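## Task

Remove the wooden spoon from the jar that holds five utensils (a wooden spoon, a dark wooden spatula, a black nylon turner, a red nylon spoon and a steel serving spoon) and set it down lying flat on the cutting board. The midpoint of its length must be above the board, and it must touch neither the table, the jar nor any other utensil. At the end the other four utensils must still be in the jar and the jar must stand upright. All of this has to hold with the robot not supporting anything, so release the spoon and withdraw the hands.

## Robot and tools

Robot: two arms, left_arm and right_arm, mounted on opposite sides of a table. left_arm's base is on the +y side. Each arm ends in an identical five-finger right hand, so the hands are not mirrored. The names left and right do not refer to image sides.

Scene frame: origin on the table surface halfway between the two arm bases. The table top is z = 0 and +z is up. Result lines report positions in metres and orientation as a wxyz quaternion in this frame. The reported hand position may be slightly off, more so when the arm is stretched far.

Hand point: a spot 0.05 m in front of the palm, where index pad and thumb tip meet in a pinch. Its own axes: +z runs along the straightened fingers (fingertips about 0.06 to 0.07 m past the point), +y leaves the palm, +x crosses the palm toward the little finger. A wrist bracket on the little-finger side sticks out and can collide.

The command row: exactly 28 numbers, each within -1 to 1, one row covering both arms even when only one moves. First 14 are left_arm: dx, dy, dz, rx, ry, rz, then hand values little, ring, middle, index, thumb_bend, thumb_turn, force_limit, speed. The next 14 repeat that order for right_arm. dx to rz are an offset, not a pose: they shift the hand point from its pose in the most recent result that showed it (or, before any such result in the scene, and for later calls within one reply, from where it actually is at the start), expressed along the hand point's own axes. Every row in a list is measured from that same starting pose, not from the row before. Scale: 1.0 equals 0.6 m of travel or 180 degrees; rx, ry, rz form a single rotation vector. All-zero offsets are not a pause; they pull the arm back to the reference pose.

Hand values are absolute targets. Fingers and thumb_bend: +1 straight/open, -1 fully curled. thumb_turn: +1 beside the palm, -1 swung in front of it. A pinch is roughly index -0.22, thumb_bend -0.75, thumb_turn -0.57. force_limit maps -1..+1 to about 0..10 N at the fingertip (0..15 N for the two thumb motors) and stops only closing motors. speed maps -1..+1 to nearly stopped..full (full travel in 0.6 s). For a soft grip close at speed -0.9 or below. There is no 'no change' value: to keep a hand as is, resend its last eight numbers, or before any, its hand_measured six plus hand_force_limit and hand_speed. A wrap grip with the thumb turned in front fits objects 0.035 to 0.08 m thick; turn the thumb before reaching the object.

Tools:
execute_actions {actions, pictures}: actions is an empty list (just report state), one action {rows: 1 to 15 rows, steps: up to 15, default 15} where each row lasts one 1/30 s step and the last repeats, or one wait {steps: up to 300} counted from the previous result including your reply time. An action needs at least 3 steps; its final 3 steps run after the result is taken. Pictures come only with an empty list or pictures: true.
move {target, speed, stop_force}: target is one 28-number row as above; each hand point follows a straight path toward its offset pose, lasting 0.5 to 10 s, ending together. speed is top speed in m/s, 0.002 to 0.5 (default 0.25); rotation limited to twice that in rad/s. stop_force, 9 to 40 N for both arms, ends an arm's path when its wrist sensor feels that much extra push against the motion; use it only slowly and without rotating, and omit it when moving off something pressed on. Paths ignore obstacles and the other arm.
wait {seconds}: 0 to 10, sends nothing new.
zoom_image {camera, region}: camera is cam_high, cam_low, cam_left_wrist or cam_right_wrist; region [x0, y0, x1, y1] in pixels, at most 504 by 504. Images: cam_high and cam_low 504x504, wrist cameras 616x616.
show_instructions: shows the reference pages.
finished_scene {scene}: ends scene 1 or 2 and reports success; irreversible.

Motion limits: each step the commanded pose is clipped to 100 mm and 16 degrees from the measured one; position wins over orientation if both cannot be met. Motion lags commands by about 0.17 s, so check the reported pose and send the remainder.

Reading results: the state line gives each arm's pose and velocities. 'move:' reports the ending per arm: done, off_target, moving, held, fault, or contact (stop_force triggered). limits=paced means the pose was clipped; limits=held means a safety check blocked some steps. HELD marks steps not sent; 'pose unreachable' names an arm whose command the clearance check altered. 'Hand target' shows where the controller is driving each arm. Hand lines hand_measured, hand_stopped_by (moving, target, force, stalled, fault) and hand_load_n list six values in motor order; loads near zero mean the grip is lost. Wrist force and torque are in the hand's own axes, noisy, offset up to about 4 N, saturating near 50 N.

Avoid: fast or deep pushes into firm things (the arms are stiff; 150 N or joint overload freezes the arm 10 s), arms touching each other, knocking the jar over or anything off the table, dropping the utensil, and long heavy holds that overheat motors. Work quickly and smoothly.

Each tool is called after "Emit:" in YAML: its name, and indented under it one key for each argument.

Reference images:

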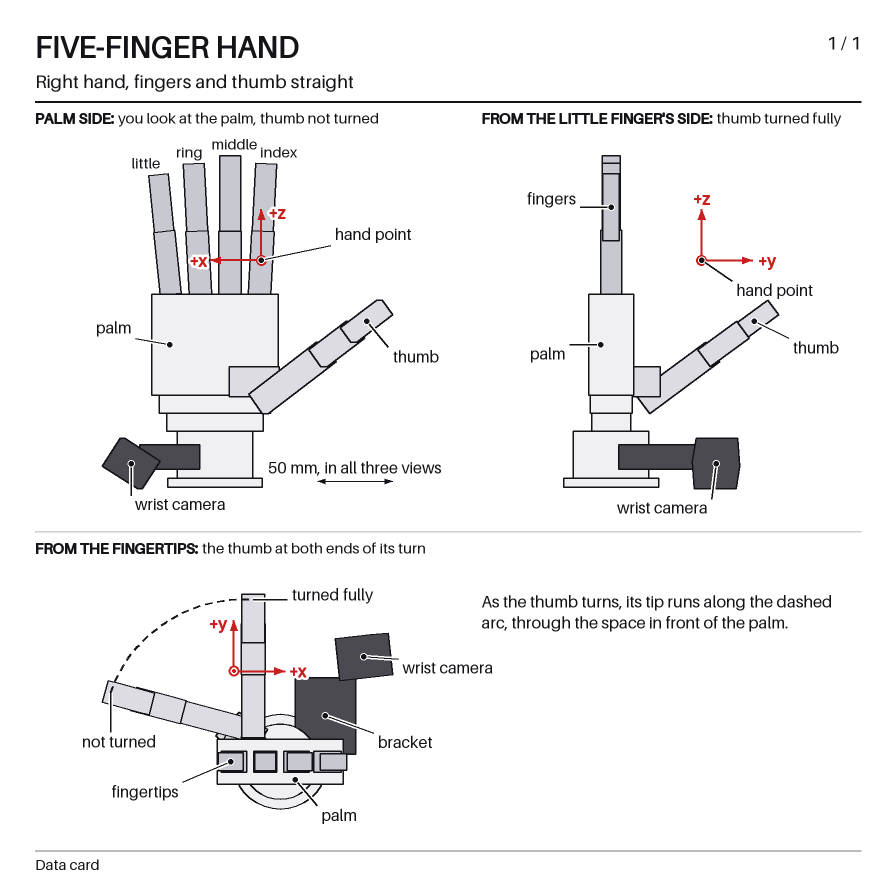

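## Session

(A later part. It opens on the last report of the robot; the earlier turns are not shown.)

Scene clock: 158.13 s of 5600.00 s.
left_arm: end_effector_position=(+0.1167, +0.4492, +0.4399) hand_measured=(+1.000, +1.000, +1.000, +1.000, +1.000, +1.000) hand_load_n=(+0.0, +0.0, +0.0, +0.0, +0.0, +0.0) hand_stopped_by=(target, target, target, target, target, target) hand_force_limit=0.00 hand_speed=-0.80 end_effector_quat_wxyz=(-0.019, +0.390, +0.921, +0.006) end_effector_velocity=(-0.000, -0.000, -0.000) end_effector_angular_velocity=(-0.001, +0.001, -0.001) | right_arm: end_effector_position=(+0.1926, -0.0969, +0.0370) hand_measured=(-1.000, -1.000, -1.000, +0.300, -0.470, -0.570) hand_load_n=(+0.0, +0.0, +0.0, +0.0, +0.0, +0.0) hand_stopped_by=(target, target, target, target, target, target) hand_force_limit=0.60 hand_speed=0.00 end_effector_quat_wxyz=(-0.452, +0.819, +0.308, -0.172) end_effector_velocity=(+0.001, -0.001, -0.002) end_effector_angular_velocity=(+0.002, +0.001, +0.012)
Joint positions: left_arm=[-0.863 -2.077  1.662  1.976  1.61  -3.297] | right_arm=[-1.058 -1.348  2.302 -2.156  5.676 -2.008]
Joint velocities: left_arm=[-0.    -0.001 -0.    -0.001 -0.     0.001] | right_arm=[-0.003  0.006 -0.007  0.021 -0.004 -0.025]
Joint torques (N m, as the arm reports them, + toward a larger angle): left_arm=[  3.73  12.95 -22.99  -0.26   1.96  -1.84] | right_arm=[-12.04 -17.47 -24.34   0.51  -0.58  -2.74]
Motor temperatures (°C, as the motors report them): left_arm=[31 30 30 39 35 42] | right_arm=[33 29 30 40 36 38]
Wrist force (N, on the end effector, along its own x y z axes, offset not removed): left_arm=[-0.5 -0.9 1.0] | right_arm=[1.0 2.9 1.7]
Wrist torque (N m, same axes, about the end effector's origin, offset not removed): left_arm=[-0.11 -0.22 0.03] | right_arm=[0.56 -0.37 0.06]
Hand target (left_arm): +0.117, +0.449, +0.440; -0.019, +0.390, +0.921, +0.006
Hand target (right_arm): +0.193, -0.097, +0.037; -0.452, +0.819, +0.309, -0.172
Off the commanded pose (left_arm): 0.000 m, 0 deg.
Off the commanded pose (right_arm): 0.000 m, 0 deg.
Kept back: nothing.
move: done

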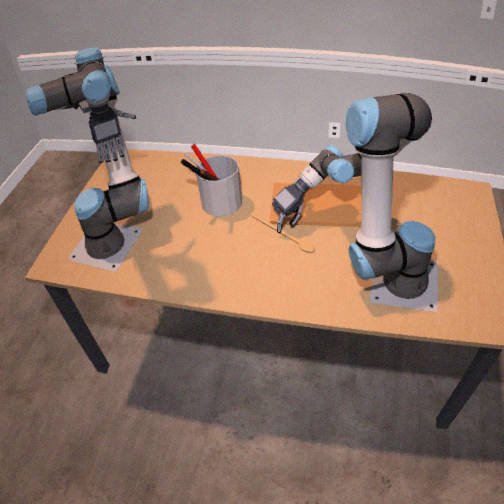

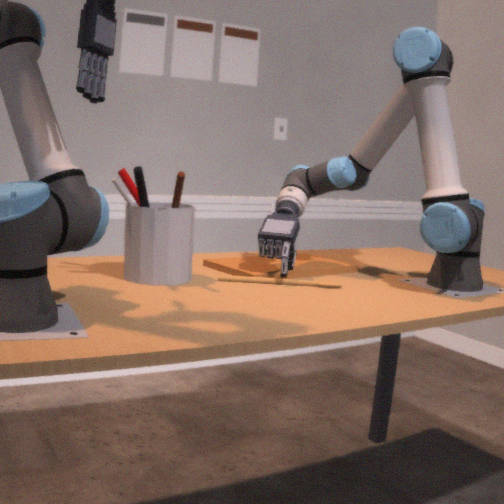

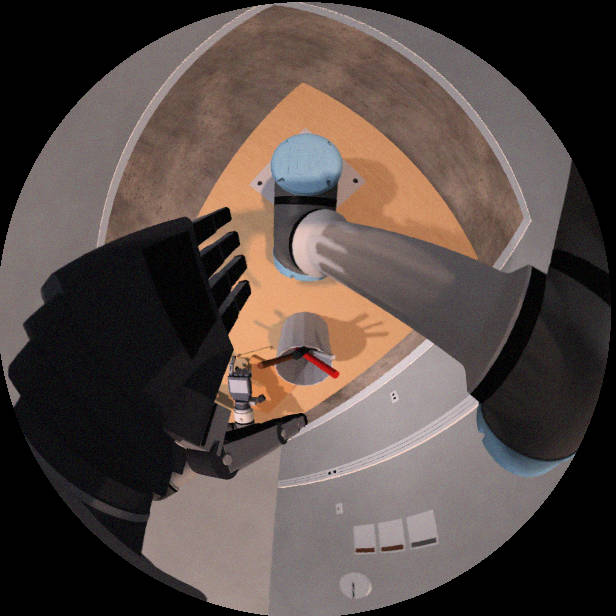

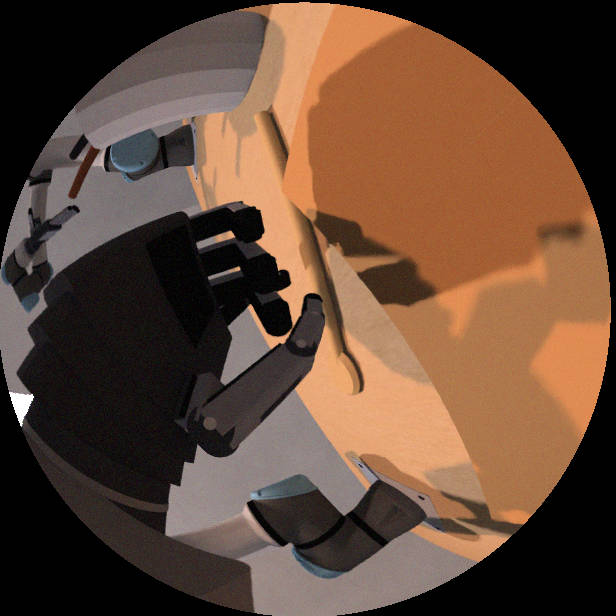

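Emit:
move:
  target: [0,0,0,0,0,0,1,1,1,1,1,1,0,-0.8, -0.03,0.007,-0.011,0,0,0,-1,-1,-1,0.3,-0.47,-0.57,0.6,0.0]
  speed: 0.03

Emit:
move:
  target: [0,0,0,0,0,0,1,1,1,1,1,1,0,-0.8, 0,0.05,0.032,0,0,0,-1,-1,-1,0.3,-0.47,-0.57,0.6,0.0]
  speed: 0.006
  stop_force: 9

Scene clock: 159.40 s of 5600.00 s.
left_arm: end_effector_position=(+0.1167, +0.4492, +0.4399) hand_measured=(+1.000, +1.000, +1.000, +1.000, +1.000, +1.000) hand_load_n=(+0.0, +0.0, +0.0, +0.0, +0.0, +0.0) hand_stopped_by=(target, target, target, target, target, target) hand_force_limit=0.00 hand_speed=-0.80 end_effector_quat_wxyz=(-0.019, +0.390, +0.921, +0.006) end_effector_velocity=(+0.000, +0.001, +0.000) end_effector_angular_velocity=(+0.001, -0.001, +0.003) | right_arm: end_effector_position=(+0.1844, -0.1143, +0.0369) hand_measured=(-1.000, -1.000, -1.000, +0.300, -0.470, -0.570) hand_load_n=(+0.0, +0.0, +0.0, +0.0, +0.0, +0.0) hand_stopped_by=(target, target, target, target, target, target) hand_force_limit=0.60 hand_speed=0.00 end_effector_quat_wxyz=(-0.452, +0.819, +0.308, -0.171) end_effector_velocity=(-0.001, -0.003, +0.000) end_effector_angular_velocity=(-0.000, -0.001, +0.002)
Joint positions: left_arm=[-0.863 -2.077  1.662  1.976  1.61  -3.297] | right_arm=[-1.087 -1.39   2.345 -2.117  5.665 -2.056]
Joint velocities: left_arm=[ 0.002 -0.    -0.     0.001  0.001 -0.002] | right_arm=[-0.004 -0.007  0.005  0.007 -0.003 -0.008]
Joint torques (N m, as the arm reports them, + toward a larger angle): left_arm=[  4.19  12.82 -23.73  -0.19   1.98  -1.88] | right_arm=[-15.18 -31.59  -4.05   0.83  -0.89  -1.72]
Motor temperatures (°C, as the motors report them): left_arm=[31 30 30 39 35 42] | right_arm=[33 29 30 40 36 38]
Wrist force (N, on the end effector, along its own x y z axes, offset not removed): left_arm=[0.0 -1.2 0.5] | right_arm=[0.9 1.7 2.6]
Wrist torque (N m, same axes, about the end effector's origin, offset not removed): left_arm=[-0.21 -0.20 -0.02] | right_arm=[0.29 -0.37 0.06]
Hand target (left_arm): +0.117, +0.449, +0.440; -0.019, +0.390, +0.921, +0.006
Hand target (right_arm): +0.184, -0.115, +0.037; -0.452, +0.819, +0.308, -0.171
Off the commanded pose (left_arm): 0.000 m, 0 deg.
Off the commanded pose (right_arm): 0.000 m, 0 deg.
Kept back: nothing.
move: done

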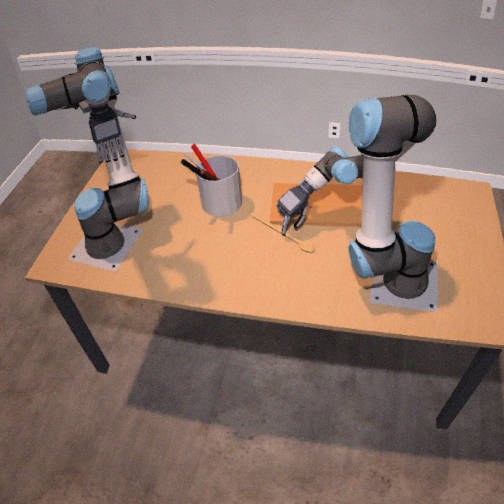

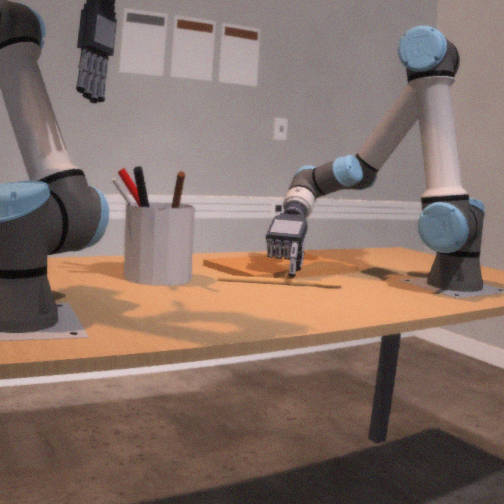

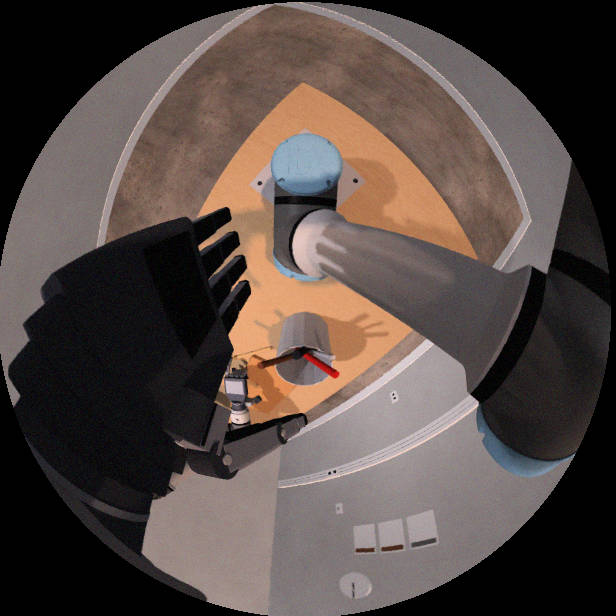

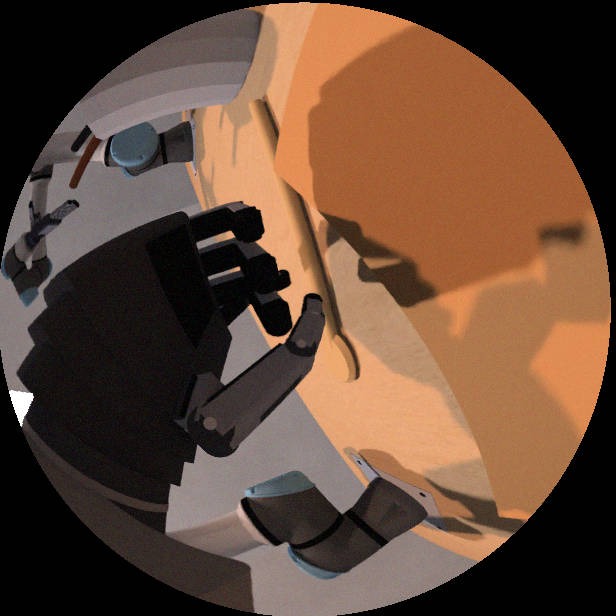

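Scene clock: 163.43 s of 5600.00 s.
left_arm: end_effector_position=(+0.1167, +0.4492, +0.4399) hand_measured=(+1.000, +1.000, +1.000, +1.000, +1.000, +1.000) hand_load_n=(+0.0, +0.0, +0.0, +0.0, +0.0, +0.0) hand_stopped_by=(target, target, target, target, target, target) hand_force_limit=0.00 hand_speed=-0.80 end_effector_quat_wxyz=(-0.019, +0.390, +0.921, +0.006) end_effector_velocity=(-0.000, -0.000, -0.000) end_effector_angular_velocity=(+0.000, -0.000, -0.001) | right_arm: end_effector_position=(+0.1842, -0.1142, +0.0152) hand_measured=(-1.000, -1.000, -1.000, +0.300, -0.470, -0.570) hand_load_n=(+0.0, +0.0, +0.0, -0.5, +0.0, +0.0) hand_stopped_by=(target, target, target, target, target, target) hand_force_limit=0.60 hand_speed=0.00 end_effector_quat_wxyz=(-0.452, +0.819, +0.308, -0.171) end_effector_velocity=(-0.001, -0.000, +0.002) end_effector_angular_velocity=(+0.001, +0.004, -0.002)
Joint positions: left_arm=[-0.863 -2.077  1.662  1.976  1.61  -3.297] | right_arm=[-1.087 -1.33   2.361 -2.194  5.665 -2.055]
Joint velocities: left_arm=[-0.     0.001  0.    -0.     0.     0.001] | right_arm=[-0.001 -0.007 -0.     0.01   0.002 -0.   ]
Joint torques (N m, as the arm reports them, + toward a larger angle): left_arm=[  4.09  12.71 -23.44  -0.3    1.91  -1.88] | right_arm=[ 15.16 -23.74 -13.78   0.29  -4.04   0.98]
Motor temperatures (°C, as the motors report them): left_arm=[31 30 30 39 35 42] | right_arm=[33 29 30 40 36 38]
Wrist force (N, on the end effector, along its own x y z axes, offset not removed): left_arm=[0.8 -2.5 1.4] | right_arm=[-0.4 -18.3 -17.8]
Wrist torque (N m, same axes, about the end effector's origin, offset not removed): left_arm=[-0.44 -0.39 0.10] | right_arm=[1.13 -0.88 0.19]
Hand target (left_arm): +0.117, +0.449, +0.440; -0.019, +0.390, +0.921, +0.006
Hand target (right_arm): +0.184, -0.114, +0.016; -0.452, +0.819, +0.308, -0.171
Off the commanded pose (left_arm): 0.000 m, 0 deg.
Off the commanded pose (right_arm): 0.014 m, 0 deg.
Kept back: nothing.
move: contact (right_arm)

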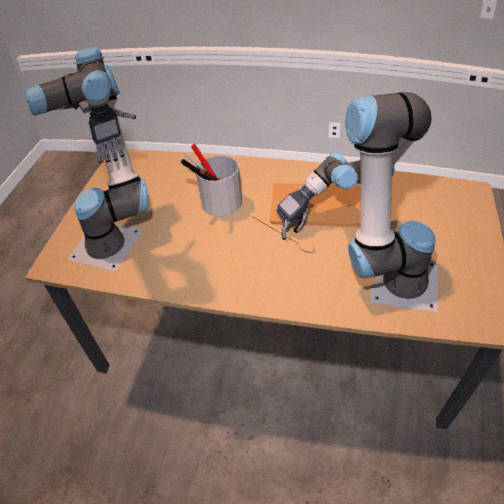

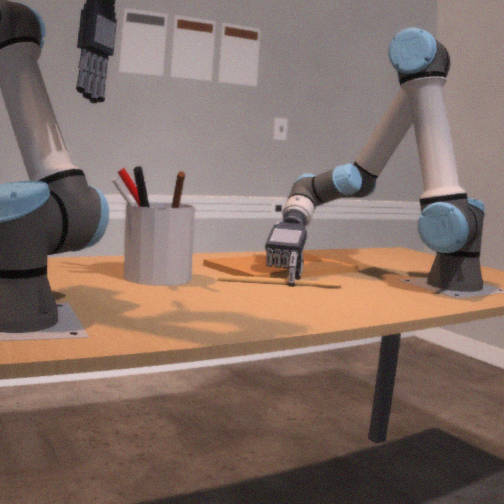

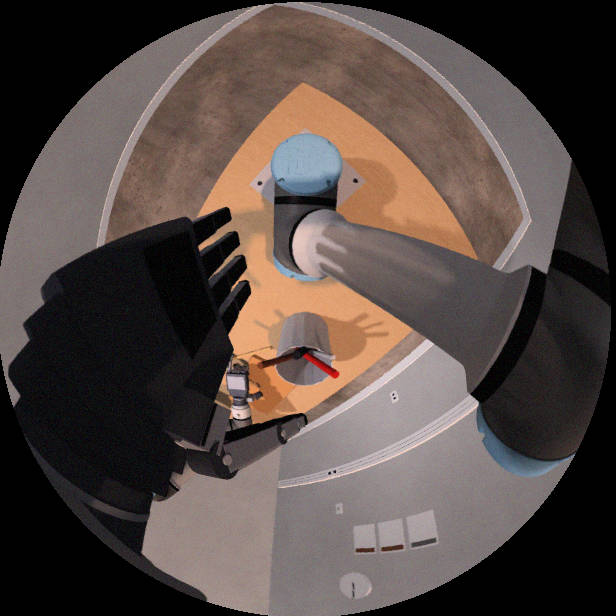

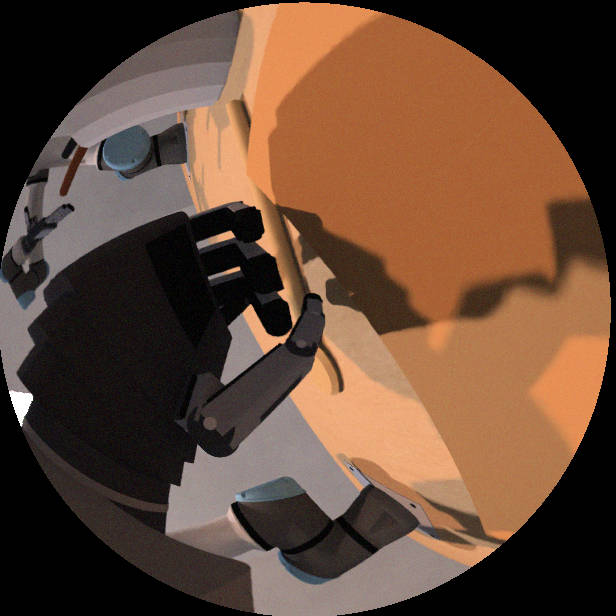

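Spoon visible in the gap now. Close index only.

Emit:
move:
  target: [0,0,0,0,0,0,1,1,1,1,1,1,0,-0.8, 0,-0.002,-0.001,0,0,0,-1,-1,-1,0.3,-0.47,-0.57,0.6,-0.7]
  speed: 0.01

Emit:
move:
  target: [0,0,0,0,0,0,1,1,1,1,1,1,0,-0.8, 0,0,0,0,0,0,-1,-1,-1,-0.8,-0.47,-0.57,0.6,-0.7]

Scene clock: 164.37 s of 5600.00 s.
left_arm: end_effector_position=(+0.1167, +0.4492, +0.4399) hand_measured=(+1.000, +1.000, +1.000, +1.000, +1.000, +1.000) hand_load_n=(+0.0, +0.0, +0.0, +0.0, +0.0, +0.0) hand_stopped_by=(target, target, target, target, target, target) hand_force_limit=0.00 hand_speed=-0.80 end_effector_quat_wxyz=(-0.019, +0.390, +0.921, +0.006) end_effector_velocity=(-0.000, -0.000, -0.000) end_effector_angular_velocity=(-0.000, +0.001, -0.001) | right_arm: end_effector_position=(+0.1841, -0.1141, +0.0165) hand_measured=(-1.000, -1.000, -1.000, +0.300, -0.470, -0.570) hand_load_n=(+0.0, +0.0, +0.0, +0.0, +0.0, +0.0) hand_stopped_by=(target, target, target, target, target, target) hand_force_limit=0.60 hand_speed=-0.70 end_effector_quat_wxyz=(-0.452, +0.819, +0.308, -0.171) end_effector_velocity=(+0.000, +0.000, +0.001) end_effector_angular_velocity=(+0.002, +0.001, -0.002)
Joint positions: left_arm=[-0.863 -2.077  1.662  1.976  1.61  -3.297] | right_arm=[-1.087 -1.333  2.36  -2.191  5.665 -2.055]
Joint velocities: left_arm=[-0.    -0.    -0.    -0.001  0.     0.   ] | right_arm=[-0.001 -0.002 -0.     0.002  0.002  0.   ]
Joint torques (N m, as the arm reports them, + toward a larger angle): left_arm=[  3.89  13.1  -23.3   -0.25   1.81  -1.82] | right_arm=[ 14.03 -30.15 -23.22   0.96   3.01   2.62]
Motor temperatures (°C, as the motors report them): left_arm=[31 30 30 39 35 42] | right_arm=[33 29 30 40 36 38]
Wrist force (N, on the end effector, along its own x y z axes, offset not removed): left_arm=[0.3 -1.9 1.4] | right_arm=[1.5 1.7 1.8]
Wrist torque (N m, same axes, about the end effector's origin, offset not removed): left_arm=[-0.34 -0.36 0.06] | right_arm=[0.37 -0.40 0.00]
Hand target (left_arm): +0.117, +0.449, +0.440; -0.019, +0.390, +0.921, +0.006
Hand target (right_arm): +0.184, -0.114, +0.017; -0.452, +0.819, +0.308, -0.171
Off the commanded pose (left_arm): 0.000 m, 0 deg.
Off the commanded pose (right_arm): 0.000 m, 0 deg.
Kept back: nothing.
move: done

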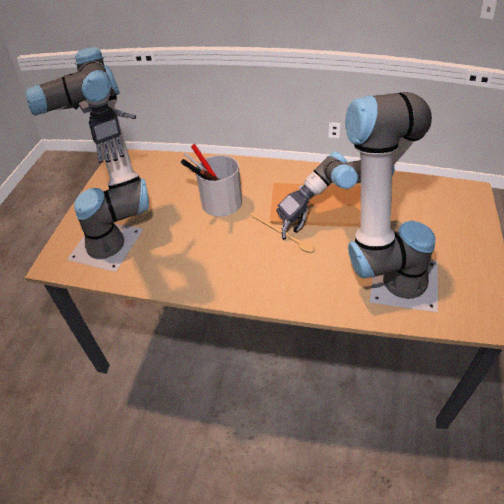

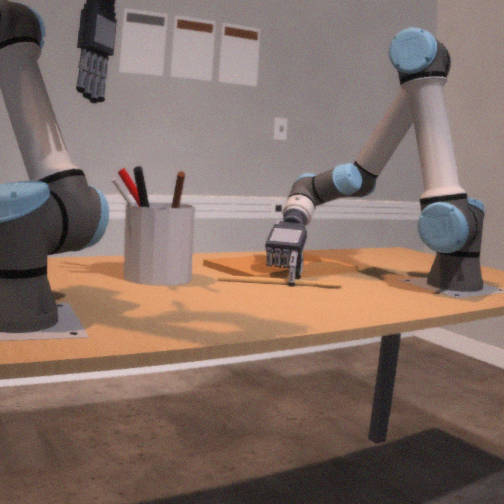

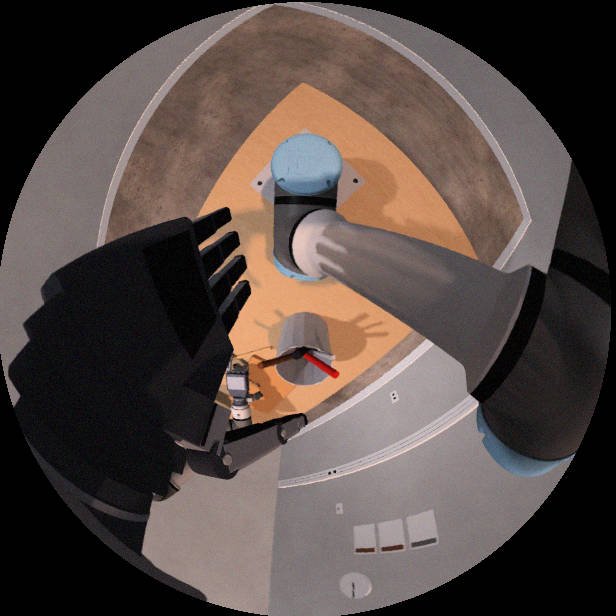

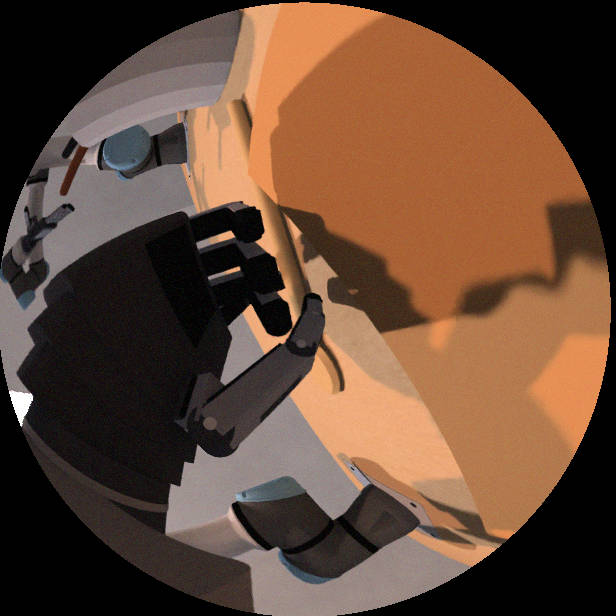

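Scene clock: 164.93 s of 5600.00 s.
left_arm: end_effector_position=(+0.1167, +0.4492, +0.4399) hand_measured=(+1.000, +1.000, +1.000, +1.000, +1.000, +1.000) hand_load_n=(+0.0, +0.0, +0.0, +0.0, +0.0, +0.0) hand_stopped_by=(target, target, target, target, target, target) hand_force_limit=0.00 hand_speed=-0.80 end_effector_quat_wxyz=(-0.019, +0.390, +0.921, +0.006) end_effector_velocity=(+0.001, +0.000, +0.000) end_effector_angular_velocity=(-0.001, +0.001, +0.002) | right_arm: end_effector_position=(+0.1841, -0.1140, +0.0165) hand_measured=(-1.000, -1.000, -1.000, +0.154, -0.470, -0.570) hand_load_n=(+0.0, +0.0, +0.0, +7.5, +0.0, +0.0) hand_stopped_by=(target, target, target, force, target, target) hand_force_limit=0.60 hand_speed=-0.70 end_effector_quat_wxyz=(-0.452, +0.819, +0.308, -0.171) end_effector_velocity=(+0.001, -0.000, -0.000) end_effector_angular_velocity=(-0.001, -0.001, -0.000)
Joint positions: left_arm=[-0.863 -2.077  1.662  1.976  1.61  -3.297] | right_arm=[-1.087 -1.333  2.36  -2.19   5.665 -2.055]
Joint velocities: left_arm=[ 0.    -0.002 -0.     0.    -0.001 -0.002] | right_arm=[-0.001  0.    -0.    -0.    -0.001 -0.   ]
Joint torques (N m, as the arm reports them, + toward a larger angle): left_arm=[  3.9   13.59 -23.29  -0.14   1.85  -1.82] | right_arm=[  9.67 -19.96 -18.41  -1.33  -5.19   1.55]
Motor temperatures (°C, as the motors report them): left_arm=[31 30 30 39 35 42] | right_arm=[33 29 30 40 36 38]
Wrist force (N, on the end effector, along its own x y z axes, offset not removed): left_arm=[0.0 -2.0 1.1] | right_arm=[1.6 -16.3 -3.4]
Wrist torque (N m, same axes, about the end effector's origin, offset not removed): left_arm=[-0.31 -0.26 0.05] | right_arm=[1.10 -0.54 0.13]
Hand target (left_arm): +0.117, +0.449, +0.440; -0.019, +0.390, +0.921, +0.006
Hand target (right_arm): +0.184, -0.114, +0.016; -0.452, +0.819, +0.308, -0.171
Off the commanded pose (left_arm): 0.000 m, 0 deg.
Off the commanded pose (right_arm): 0.000 m, 0 deg.
Kept back: nothing.
move: done

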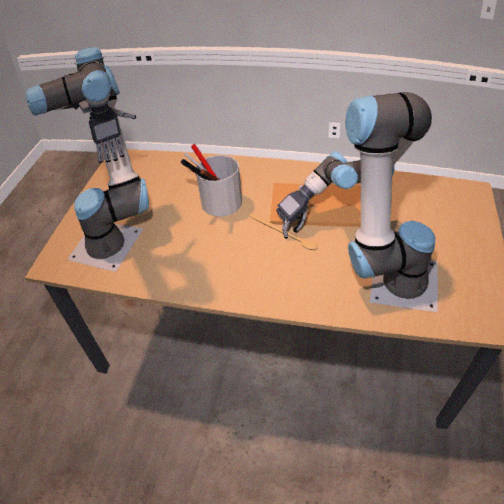

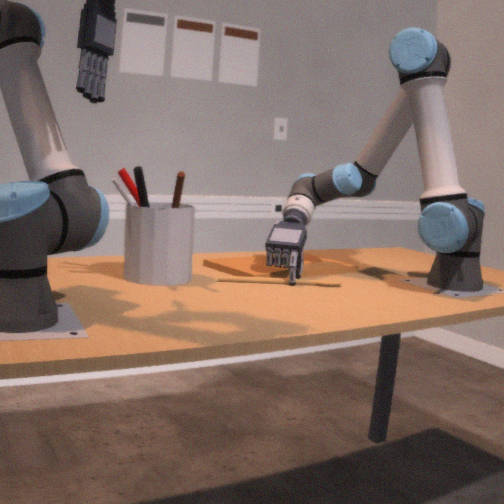

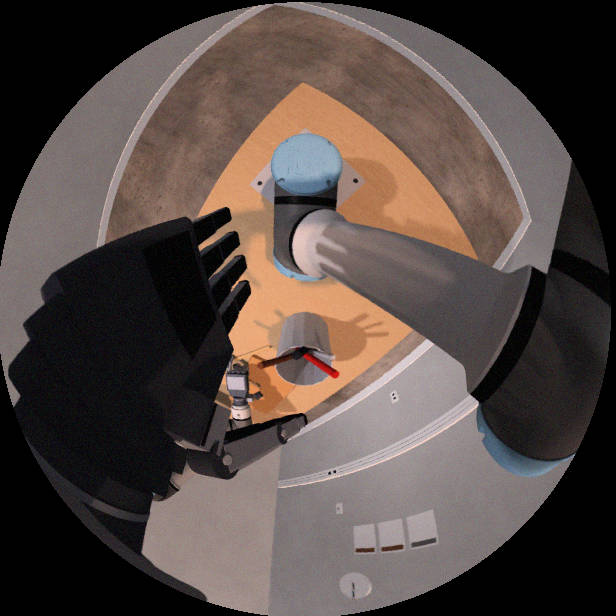

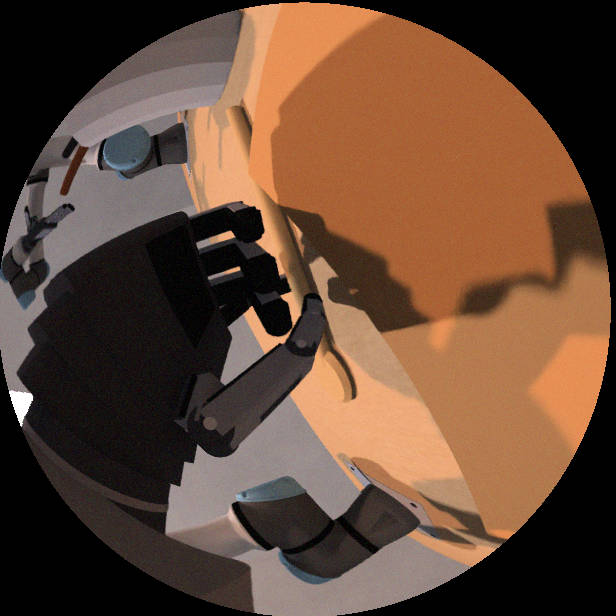

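Emit:
move:
  target: [0,0,0,0,0,0,1,1,1,1,1,1,0,-0.8, 0,-0.004,-0.002,0.03,0,0,-1,-1,-1,-0.7,-0.47,-0.57,0.6,-0.8]
  speed: 0.005

Emit:
move:
  target: [0,0,0,0,0,0,1,1,1,1,1,1,0,-0.8, 0,0,0,0,0,0,-1,-1,-1,-0.8,-0.47,-0.57,0.8,-0.7]

Scene clock: 174.83 s of 5600.00 s.
left_arm: end_effector_position=(+0.1167, +0.4492, +0.4399) hand_measured=(+1.000, +1.000, +1.000, +1.000, +1.000, +1.000) hand_load_n=(+0.0, +0.0, +0.0, +0.0, +0.0, +0.0) hand_stopped_by=(target, target, target, target, target, target) hand_force_limit=0.00 hand_speed=-0.80 end_effector_quat_wxyz=(-0.019, +0.390, +0.921, +0.006) end_effector_velocity=(+0.000, +0.000, +0.000) end_effector_angular_velocity=(+0.001, -0.001, -0.000) | right_arm: end_effector_position=(+0.1840, -0.1138, +0.0192) hand_measured=(-1.000, -1.000, -1.000, +0.150, -0.470, -0.570) hand_load_n=(+0.0, +0.0, +0.0, +0.0, +0.0, +0.0) hand_stopped_by=(target, target, target, force, target, target) hand_force_limit=0.60 hand_speed=-0.80 end_effector_quat_wxyz=(-0.490, +0.797, +0.299, -0.186) end_effector_velocity=(+0.000, +0.000, +0.000) end_effector_angular_velocity=(+0.003, +0.001, +0.001)
Joint positions: left_arm=[-0.863 -2.077  1.662  1.976  1.61  -3.297] | right_arm=[-1.126 -1.316  2.347 -2.053  5.727 -2.192]
Joint velocities: left_arm=[-0.001 -0.     0.     0.001  0.    -0.001] | right_arm=[-0.001  0.    -0.001  0.005  0.002 -0.006]
Joint torques (N m, as the arm reports them, + toward a larger angle): left_arm=[  3.51  13.43 -23.09  -0.2    1.98  -1.67] | right_arm=[-13.67 -12.51 -21.93   0.68   2.97  -2.52]
Motor temperatures (°C, as the motors report them): left_arm=[31 30 30 39 35 42] | right_arm=[33 29 30 40 36 38]
Wrist force (N, on the end effector, along its own x y z axes, offset not removed): left_arm=[0.8 -1.6 0.5] | right_arm=[2.0 1.6 2.8]
Wrist torque (N m, same axes, about the end effector's origin, offset not removed): left_arm=[-0.28 -0.33 0.01] | right_arm=[0.24 -0.49 0.23]
Hand target (left_arm): +0.117, +0.449, +0.440; -0.019, +0.390, +0.921, +0.006
Hand target (right_arm): +0.184, -0.114, +0.019; -0.490, +0.797, +0.299, -0.186
Off the commanded pose (left_arm): 0.000 m, 0 deg.
Off the commanded pose (right_arm): 0.000 m, 0 deg.
Kept back: nothing.
move: done

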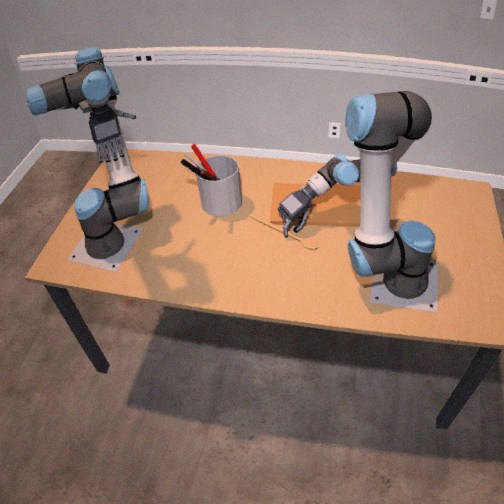

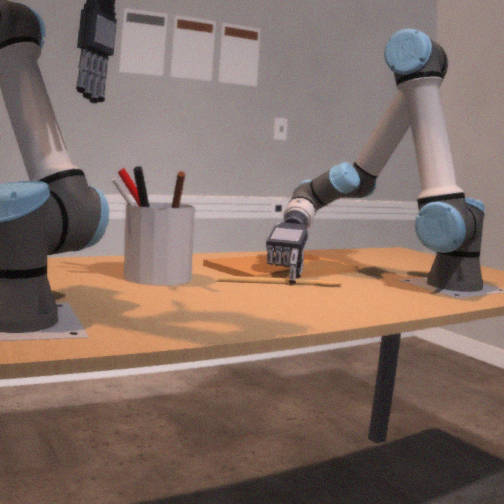

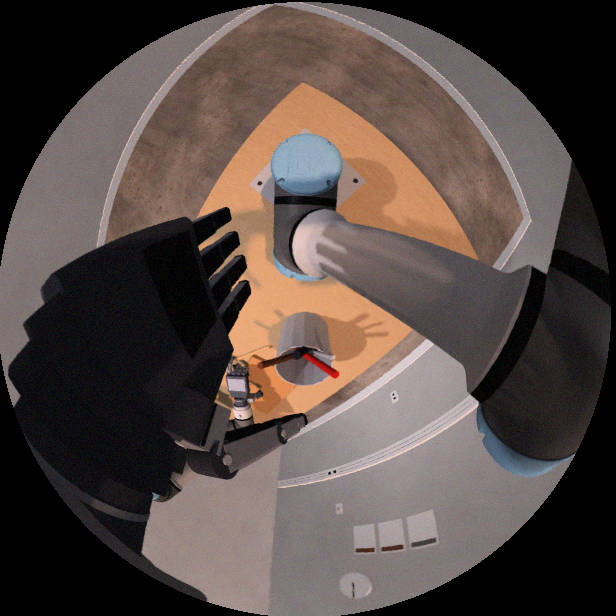

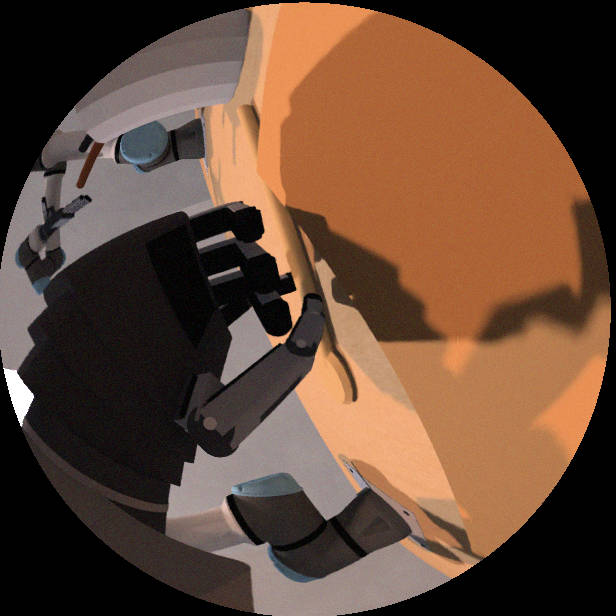

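Scene clock: 175.50 s of 5600.00 s.
left_arm: end_effector_position=(+0.1167, +0.4492, +0.4399) hand_measured=(+1.000, +1.000, +1.000, +1.000, +1.000, +1.000) hand_load_n=(+0.0, +0.0, +0.0, +0.0, +0.0, +0.0) hand_stopped_by=(target, target, target, target, target, target) hand_force_limit=0.00 hand_speed=-0.80 end_effector_quat_wxyz=(-0.019, +0.390, +0.921, +0.006) end_effector_velocity=(-0.000, +0.000, -0.000) end_effector_angular_velocity=(-0.001, +0.002, -0.001) | right_arm: end_effector_position=(+0.1840, -0.1138, +0.0192) hand_measured=(-1.000, -1.000, -1.000, -0.046, -0.468, -0.570) hand_load_n=(+0.0, +0.0, +0.0, +8.5, +2.5, -1.0) hand_stopped_by=(target, target, target, force, target, target) hand_force_limit=0.80 hand_speed=-0.70 end_effector_quat_wxyz=(-0.490, +0.797, +0.299, -0.186) end_effector_velocity=(+0.000, -0.000, -0.000) end_effector_angular_velocity=(-0.001, +0.002, -0.002)
Joint positions: left_arm=[-0.863 -2.077  1.662  1.976  1.61  -3.297] | right_arm=[-1.126 -1.316  2.346 -2.053  5.727 -2.192]
Joint velocities: left_arm=[-0.001 -0.001 -0.    -0.001  0.    -0.   ] | right_arm=[-0.001  0.001 -0.    -0.001  0.     0.003]
Joint torques (N m, as the arm reports them, + toward a larger angle): left_arm=[  3.97  13.21 -23.47  -0.25   2.1   -1.71] | right_arm=[ -6.97 -18.29 -18.55  -4.59   0.25   2.2 ]
Motor temperatures (°C, as the motors report them): left_arm=[31 30 30 39 35 42] | right_arm=[33 29 30 40 36 38]
Wrist force (N, on the end effector, along its own x y z axes, offset not removed): left_arm=[-0.2 -1.8 2.0] | right_arm=[0.7 -0.9 3.1]
Wrist torque (N m, same axes, about the end effector's origin, offset not removed): left_arm=[-0.37 -0.28 -0.04] | right_arm=[0.42 -0.66 0.12]
Hand target (left_arm): +0.117, +0.449, +0.440; -0.019, +0.390, +0.921, +0.006
Hand target (right_arm): +0.184, -0.114, +0.019; -0.490, +0.797, +0.299, -0.186
Off the commanded pose (left_arm): 0.000 m, 0 deg.
Off the commanded pose (right_arm): 0.000 m, 0 deg.
Kept back: nothing.
move: done

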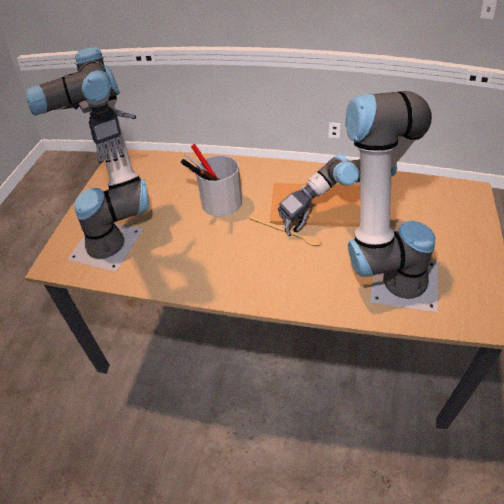

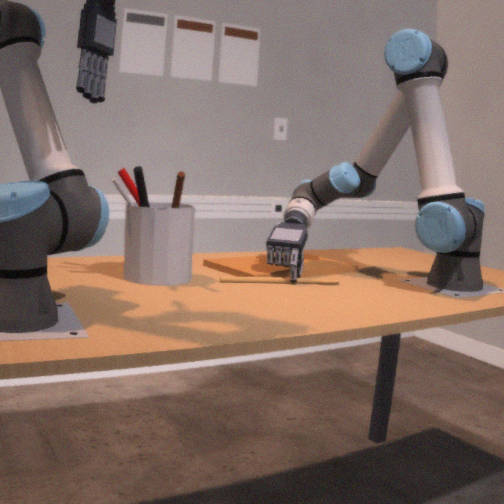

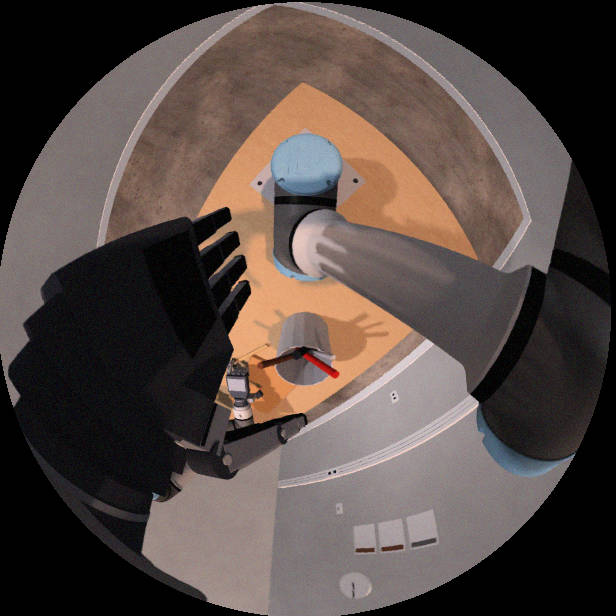

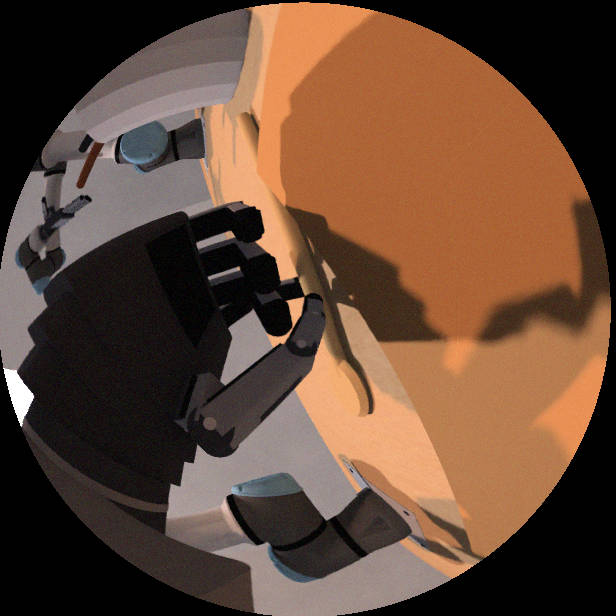

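Emit:
move:
  target: [0,0,0,0,0,0,1,1,1,1,1,1,0,-0.8, 0,0,0,0,0,0,-1,-1,-1,-0.85,-0.6,-0.57,0.9,-0.9]

Emit:
move:
  target: [0,0,0,0,0,0,1,1,1,1,1,1,0,-0.8, 0,-0.057,-0.032,0,0,0,-1,-1,-1,-0.85,-0.6,-0.57,0.9,-0.9]
  speed: 0.02

Scene clock: 177.20 s of 5600.00 s.
left_arm: end_effector_position=(+0.1167, +0.4492, +0.4399) hand_measured=(+1.000, +1.000, +1.000, +1.000, +1.000, +1.000) hand_load_n=(+0.0, +0.0, +0.0, +0.0, +0.0, +0.0) hand_stopped_by=(target, target, target, target, target, target) hand_force_limit=0.00 hand_speed=-0.80 end_effector_quat_wxyz=(-0.019, +0.390, +0.921, +0.006) end_effector_velocity=(+0.000, +0.000, -0.000) end_effector_angular_velocity=(-0.001, +0.001, +0.000) | right_arm: end_effector_position=(+0.1840, -0.1138, +0.0192) hand_measured=(-1.000, -1.000, -1.000, -0.050, -0.600, -0.570) hand_load_n=(+0.0, +0.0, +0.0, +0.0, +0.0, +0.0) hand_stopped_by=(target, target, target, force, target, target) hand_force_limit=0.90 hand_speed=-0.90 end_effector_quat_wxyz=(-0.490, +0.797, +0.299, -0.186) end_effector_velocity=(-0.000, +0.000, +0.000) end_effector_angular_velocity=(-0.000, -0.001, +0.002)
Joint positions: left_arm=[-0.863 -2.077  1.662  1.976  1.61  -3.297] | right_arm=[-1.126 -1.316  2.346 -2.053  5.727 -2.192]
Joint velocities: left_arm=[ 0.    -0.001 -0.    -0.    -0.     0.   ] | right_arm=[ 0.001 -0.001 -0.     0.    -0.001 -0.   ]
Joint torques (N m, as the arm reports them, + toward a larger angle): left_arm=[  3.63  13.09 -23.48  -0.33   1.98  -1.7 ] | right_arm=[ -4.33 -21.65 -15.37  -0.38   1.    -0.32]
Motor temperatures (°C, as the motors report them): left_arm=[31 30 30 39 35 42] | right_arm=[33 29 30 40 36 38]
Wrist force (N, on the end effector, along its own x y z axes, offset not removed): left_arm=[0.6 -0.5 -0.5] | right_arm=[0.4 1.6 2.4]
Wrist torque (N m, same axes, about the end effector's origin, offset not removed): left_arm=[0.00 -0.26 0.15] | right_arm=[0.31 -0.25 -0.03]
Hand target (left_arm): +0.117, +0.449, +0.440; -0.019, +0.390, +0.921, +0.006
Hand target (right_arm): +0.184, -0.114, +0.019; -0.490, +0.797, +0.299, -0.186
Off the commanded pose (left_arm): 0.000 m, 0 deg.
Off the commanded pose (right_arm): 0.000 m, 0 deg.
Kept back: nothing.
move: done

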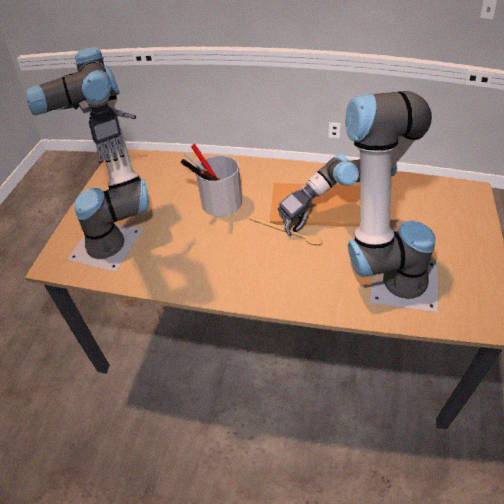

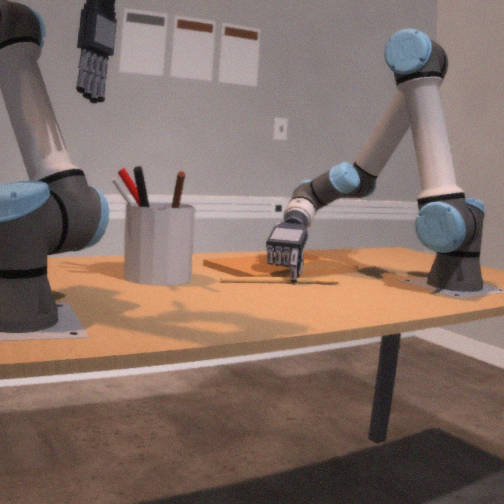

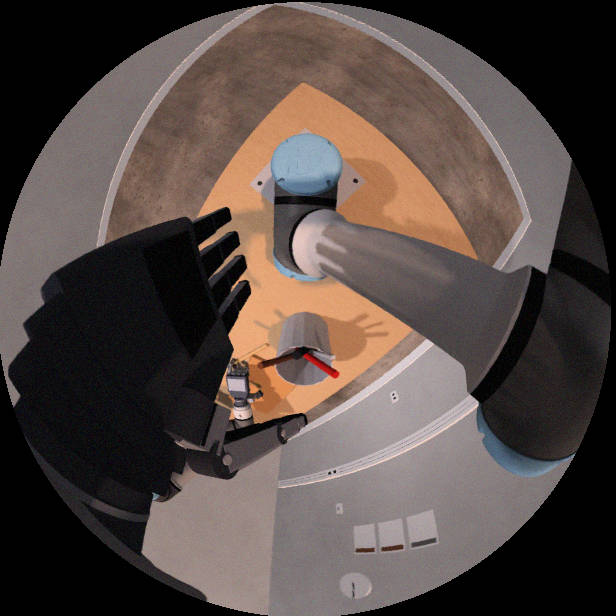

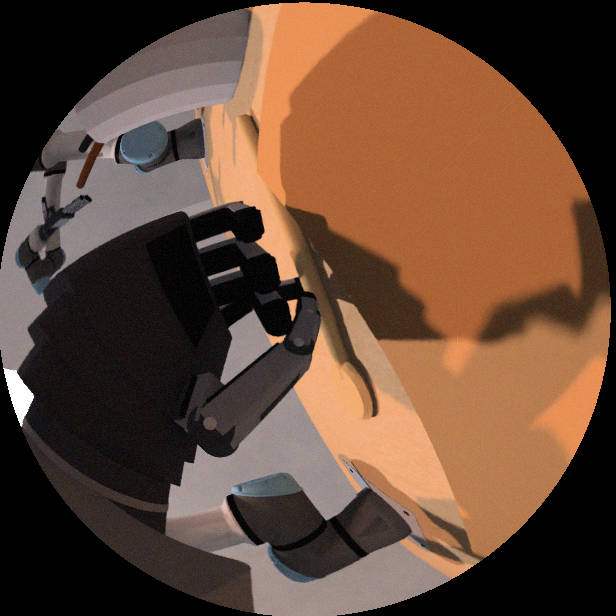

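Scene clock: 179.50 s of 5600.00 s.
left_arm: end_effector_position=(+0.1167, +0.4492, +0.4399) hand_measured=(+1.000, +1.000, +1.000, +1.000, +1.000, +1.000) hand_load_n=(+0.0, +0.0, +0.0, +0.0, +0.0, +0.0) hand_stopped_by=(target, target, target, target, target, target) hand_force_limit=0.00 hand_speed=-0.80 end_effector_quat_wxyz=(-0.019, +0.390, +0.921, +0.006) end_effector_velocity=(-0.000, +0.000, -0.000) end_effector_angular_velocity=(-0.000, +0.001, +0.001) | right_arm: end_effector_position=(+0.1852, -0.1150, +0.0580) hand_measured=(-1.000, -1.000, -1.000, -0.050, -0.600, -0.570) hand_load_n=(+0.0, +0.0, +0.0, +0.0, +0.0, +0.0) hand_stopped_by=(target, target, target, force, target, target) hand_force_limit=0.90 hand_speed=-0.90 end_effector_quat_wxyz=(-0.490, +0.797, +0.299, -0.186) end_effector_velocity=(+0.001, -0.000, +0.003) end_effector_angular_velocity=(+0.000, -0.001, -0.001)
Joint positions: left_arm=[-0.863 -2.077  1.662  1.976  1.61  -3.297] | right_arm=[-1.13  -1.42   2.315 -1.912  5.725 -2.198]
Joint velocities: left_arm=[-0.    -0.     0.    -0.001  0.    -0.001] | right_arm=[-0.002 -0.008 -0.003  0.011 -0.001 -0.002]
Joint torques (N m, as the arm reports them, + toward a larger angle): left_arm=[  3.6   13.44 -23.63  -0.25   1.97  -1.67] | right_arm=[-13.31 -29.57 -28.56   0.58  -0.55  -2.7 ]
Motor temperatures (°C, as the motors report them): left_arm=[31 30 30 39 35 42] | right_arm=[33 29 30 40 36 38]
Wrist force (N, on the end effector, along its own x y z axes, offset not removed): left_arm=[0.5 -1.0 1.3] | right_arm=[0.3 1.3 1.7]
Wrist torque (N m, same axes, about the end effector's origin, offset not removed): left_arm=[-0.19 -0.36 0.06] | right_arm=[0.33 -0.34 -0.08]
Hand target (left_arm): +0.117, +0.449, +0.440; -0.019, +0.390, +0.921, +0.006
Hand target (right_arm): +0.185, -0.115, +0.058; -0.490, +0.797, +0.299, -0.186
Off the commanded pose (left_arm): 0.000 m, 0 deg.
Off the commanded pose (right_arm): 0.000 m, 0 deg.
Kept back: nothing.
move: done

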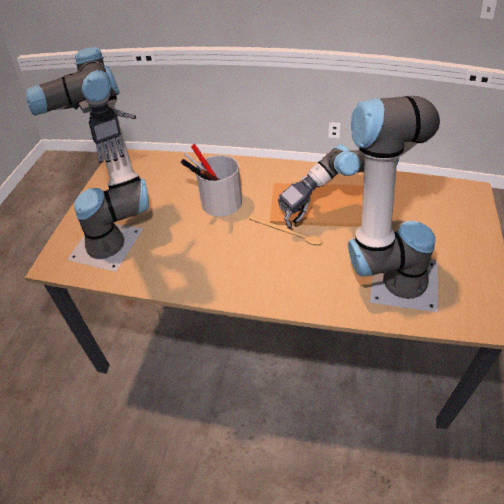

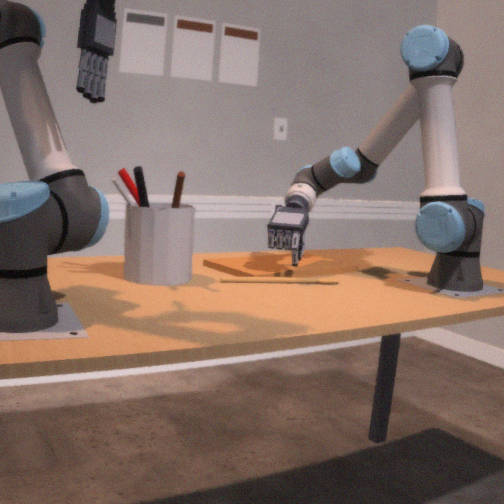

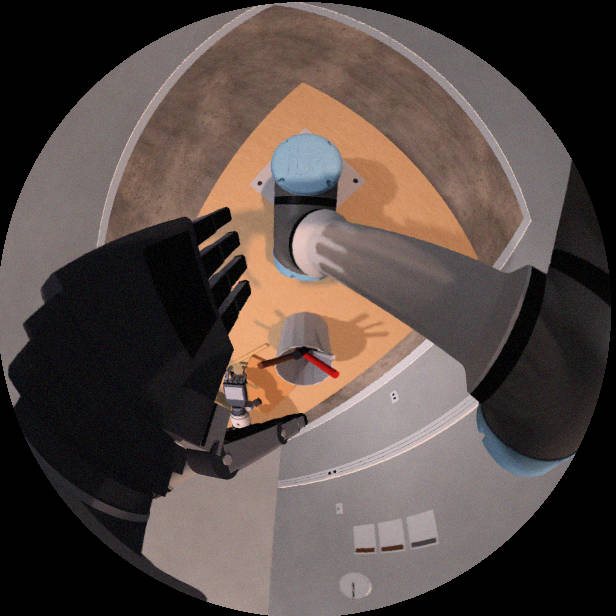

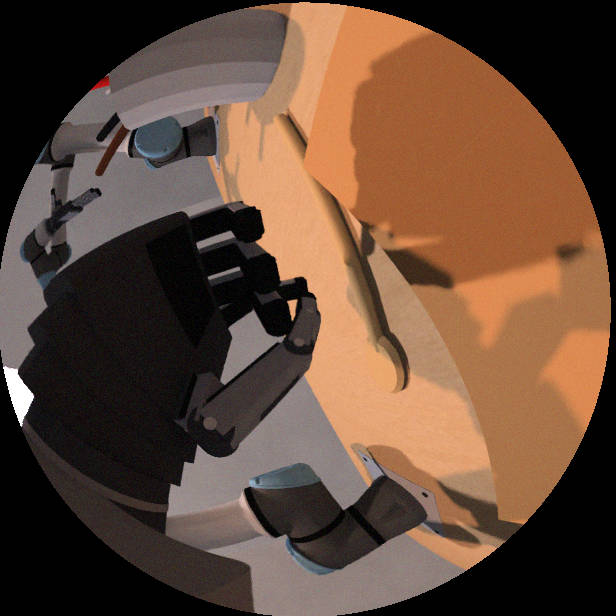

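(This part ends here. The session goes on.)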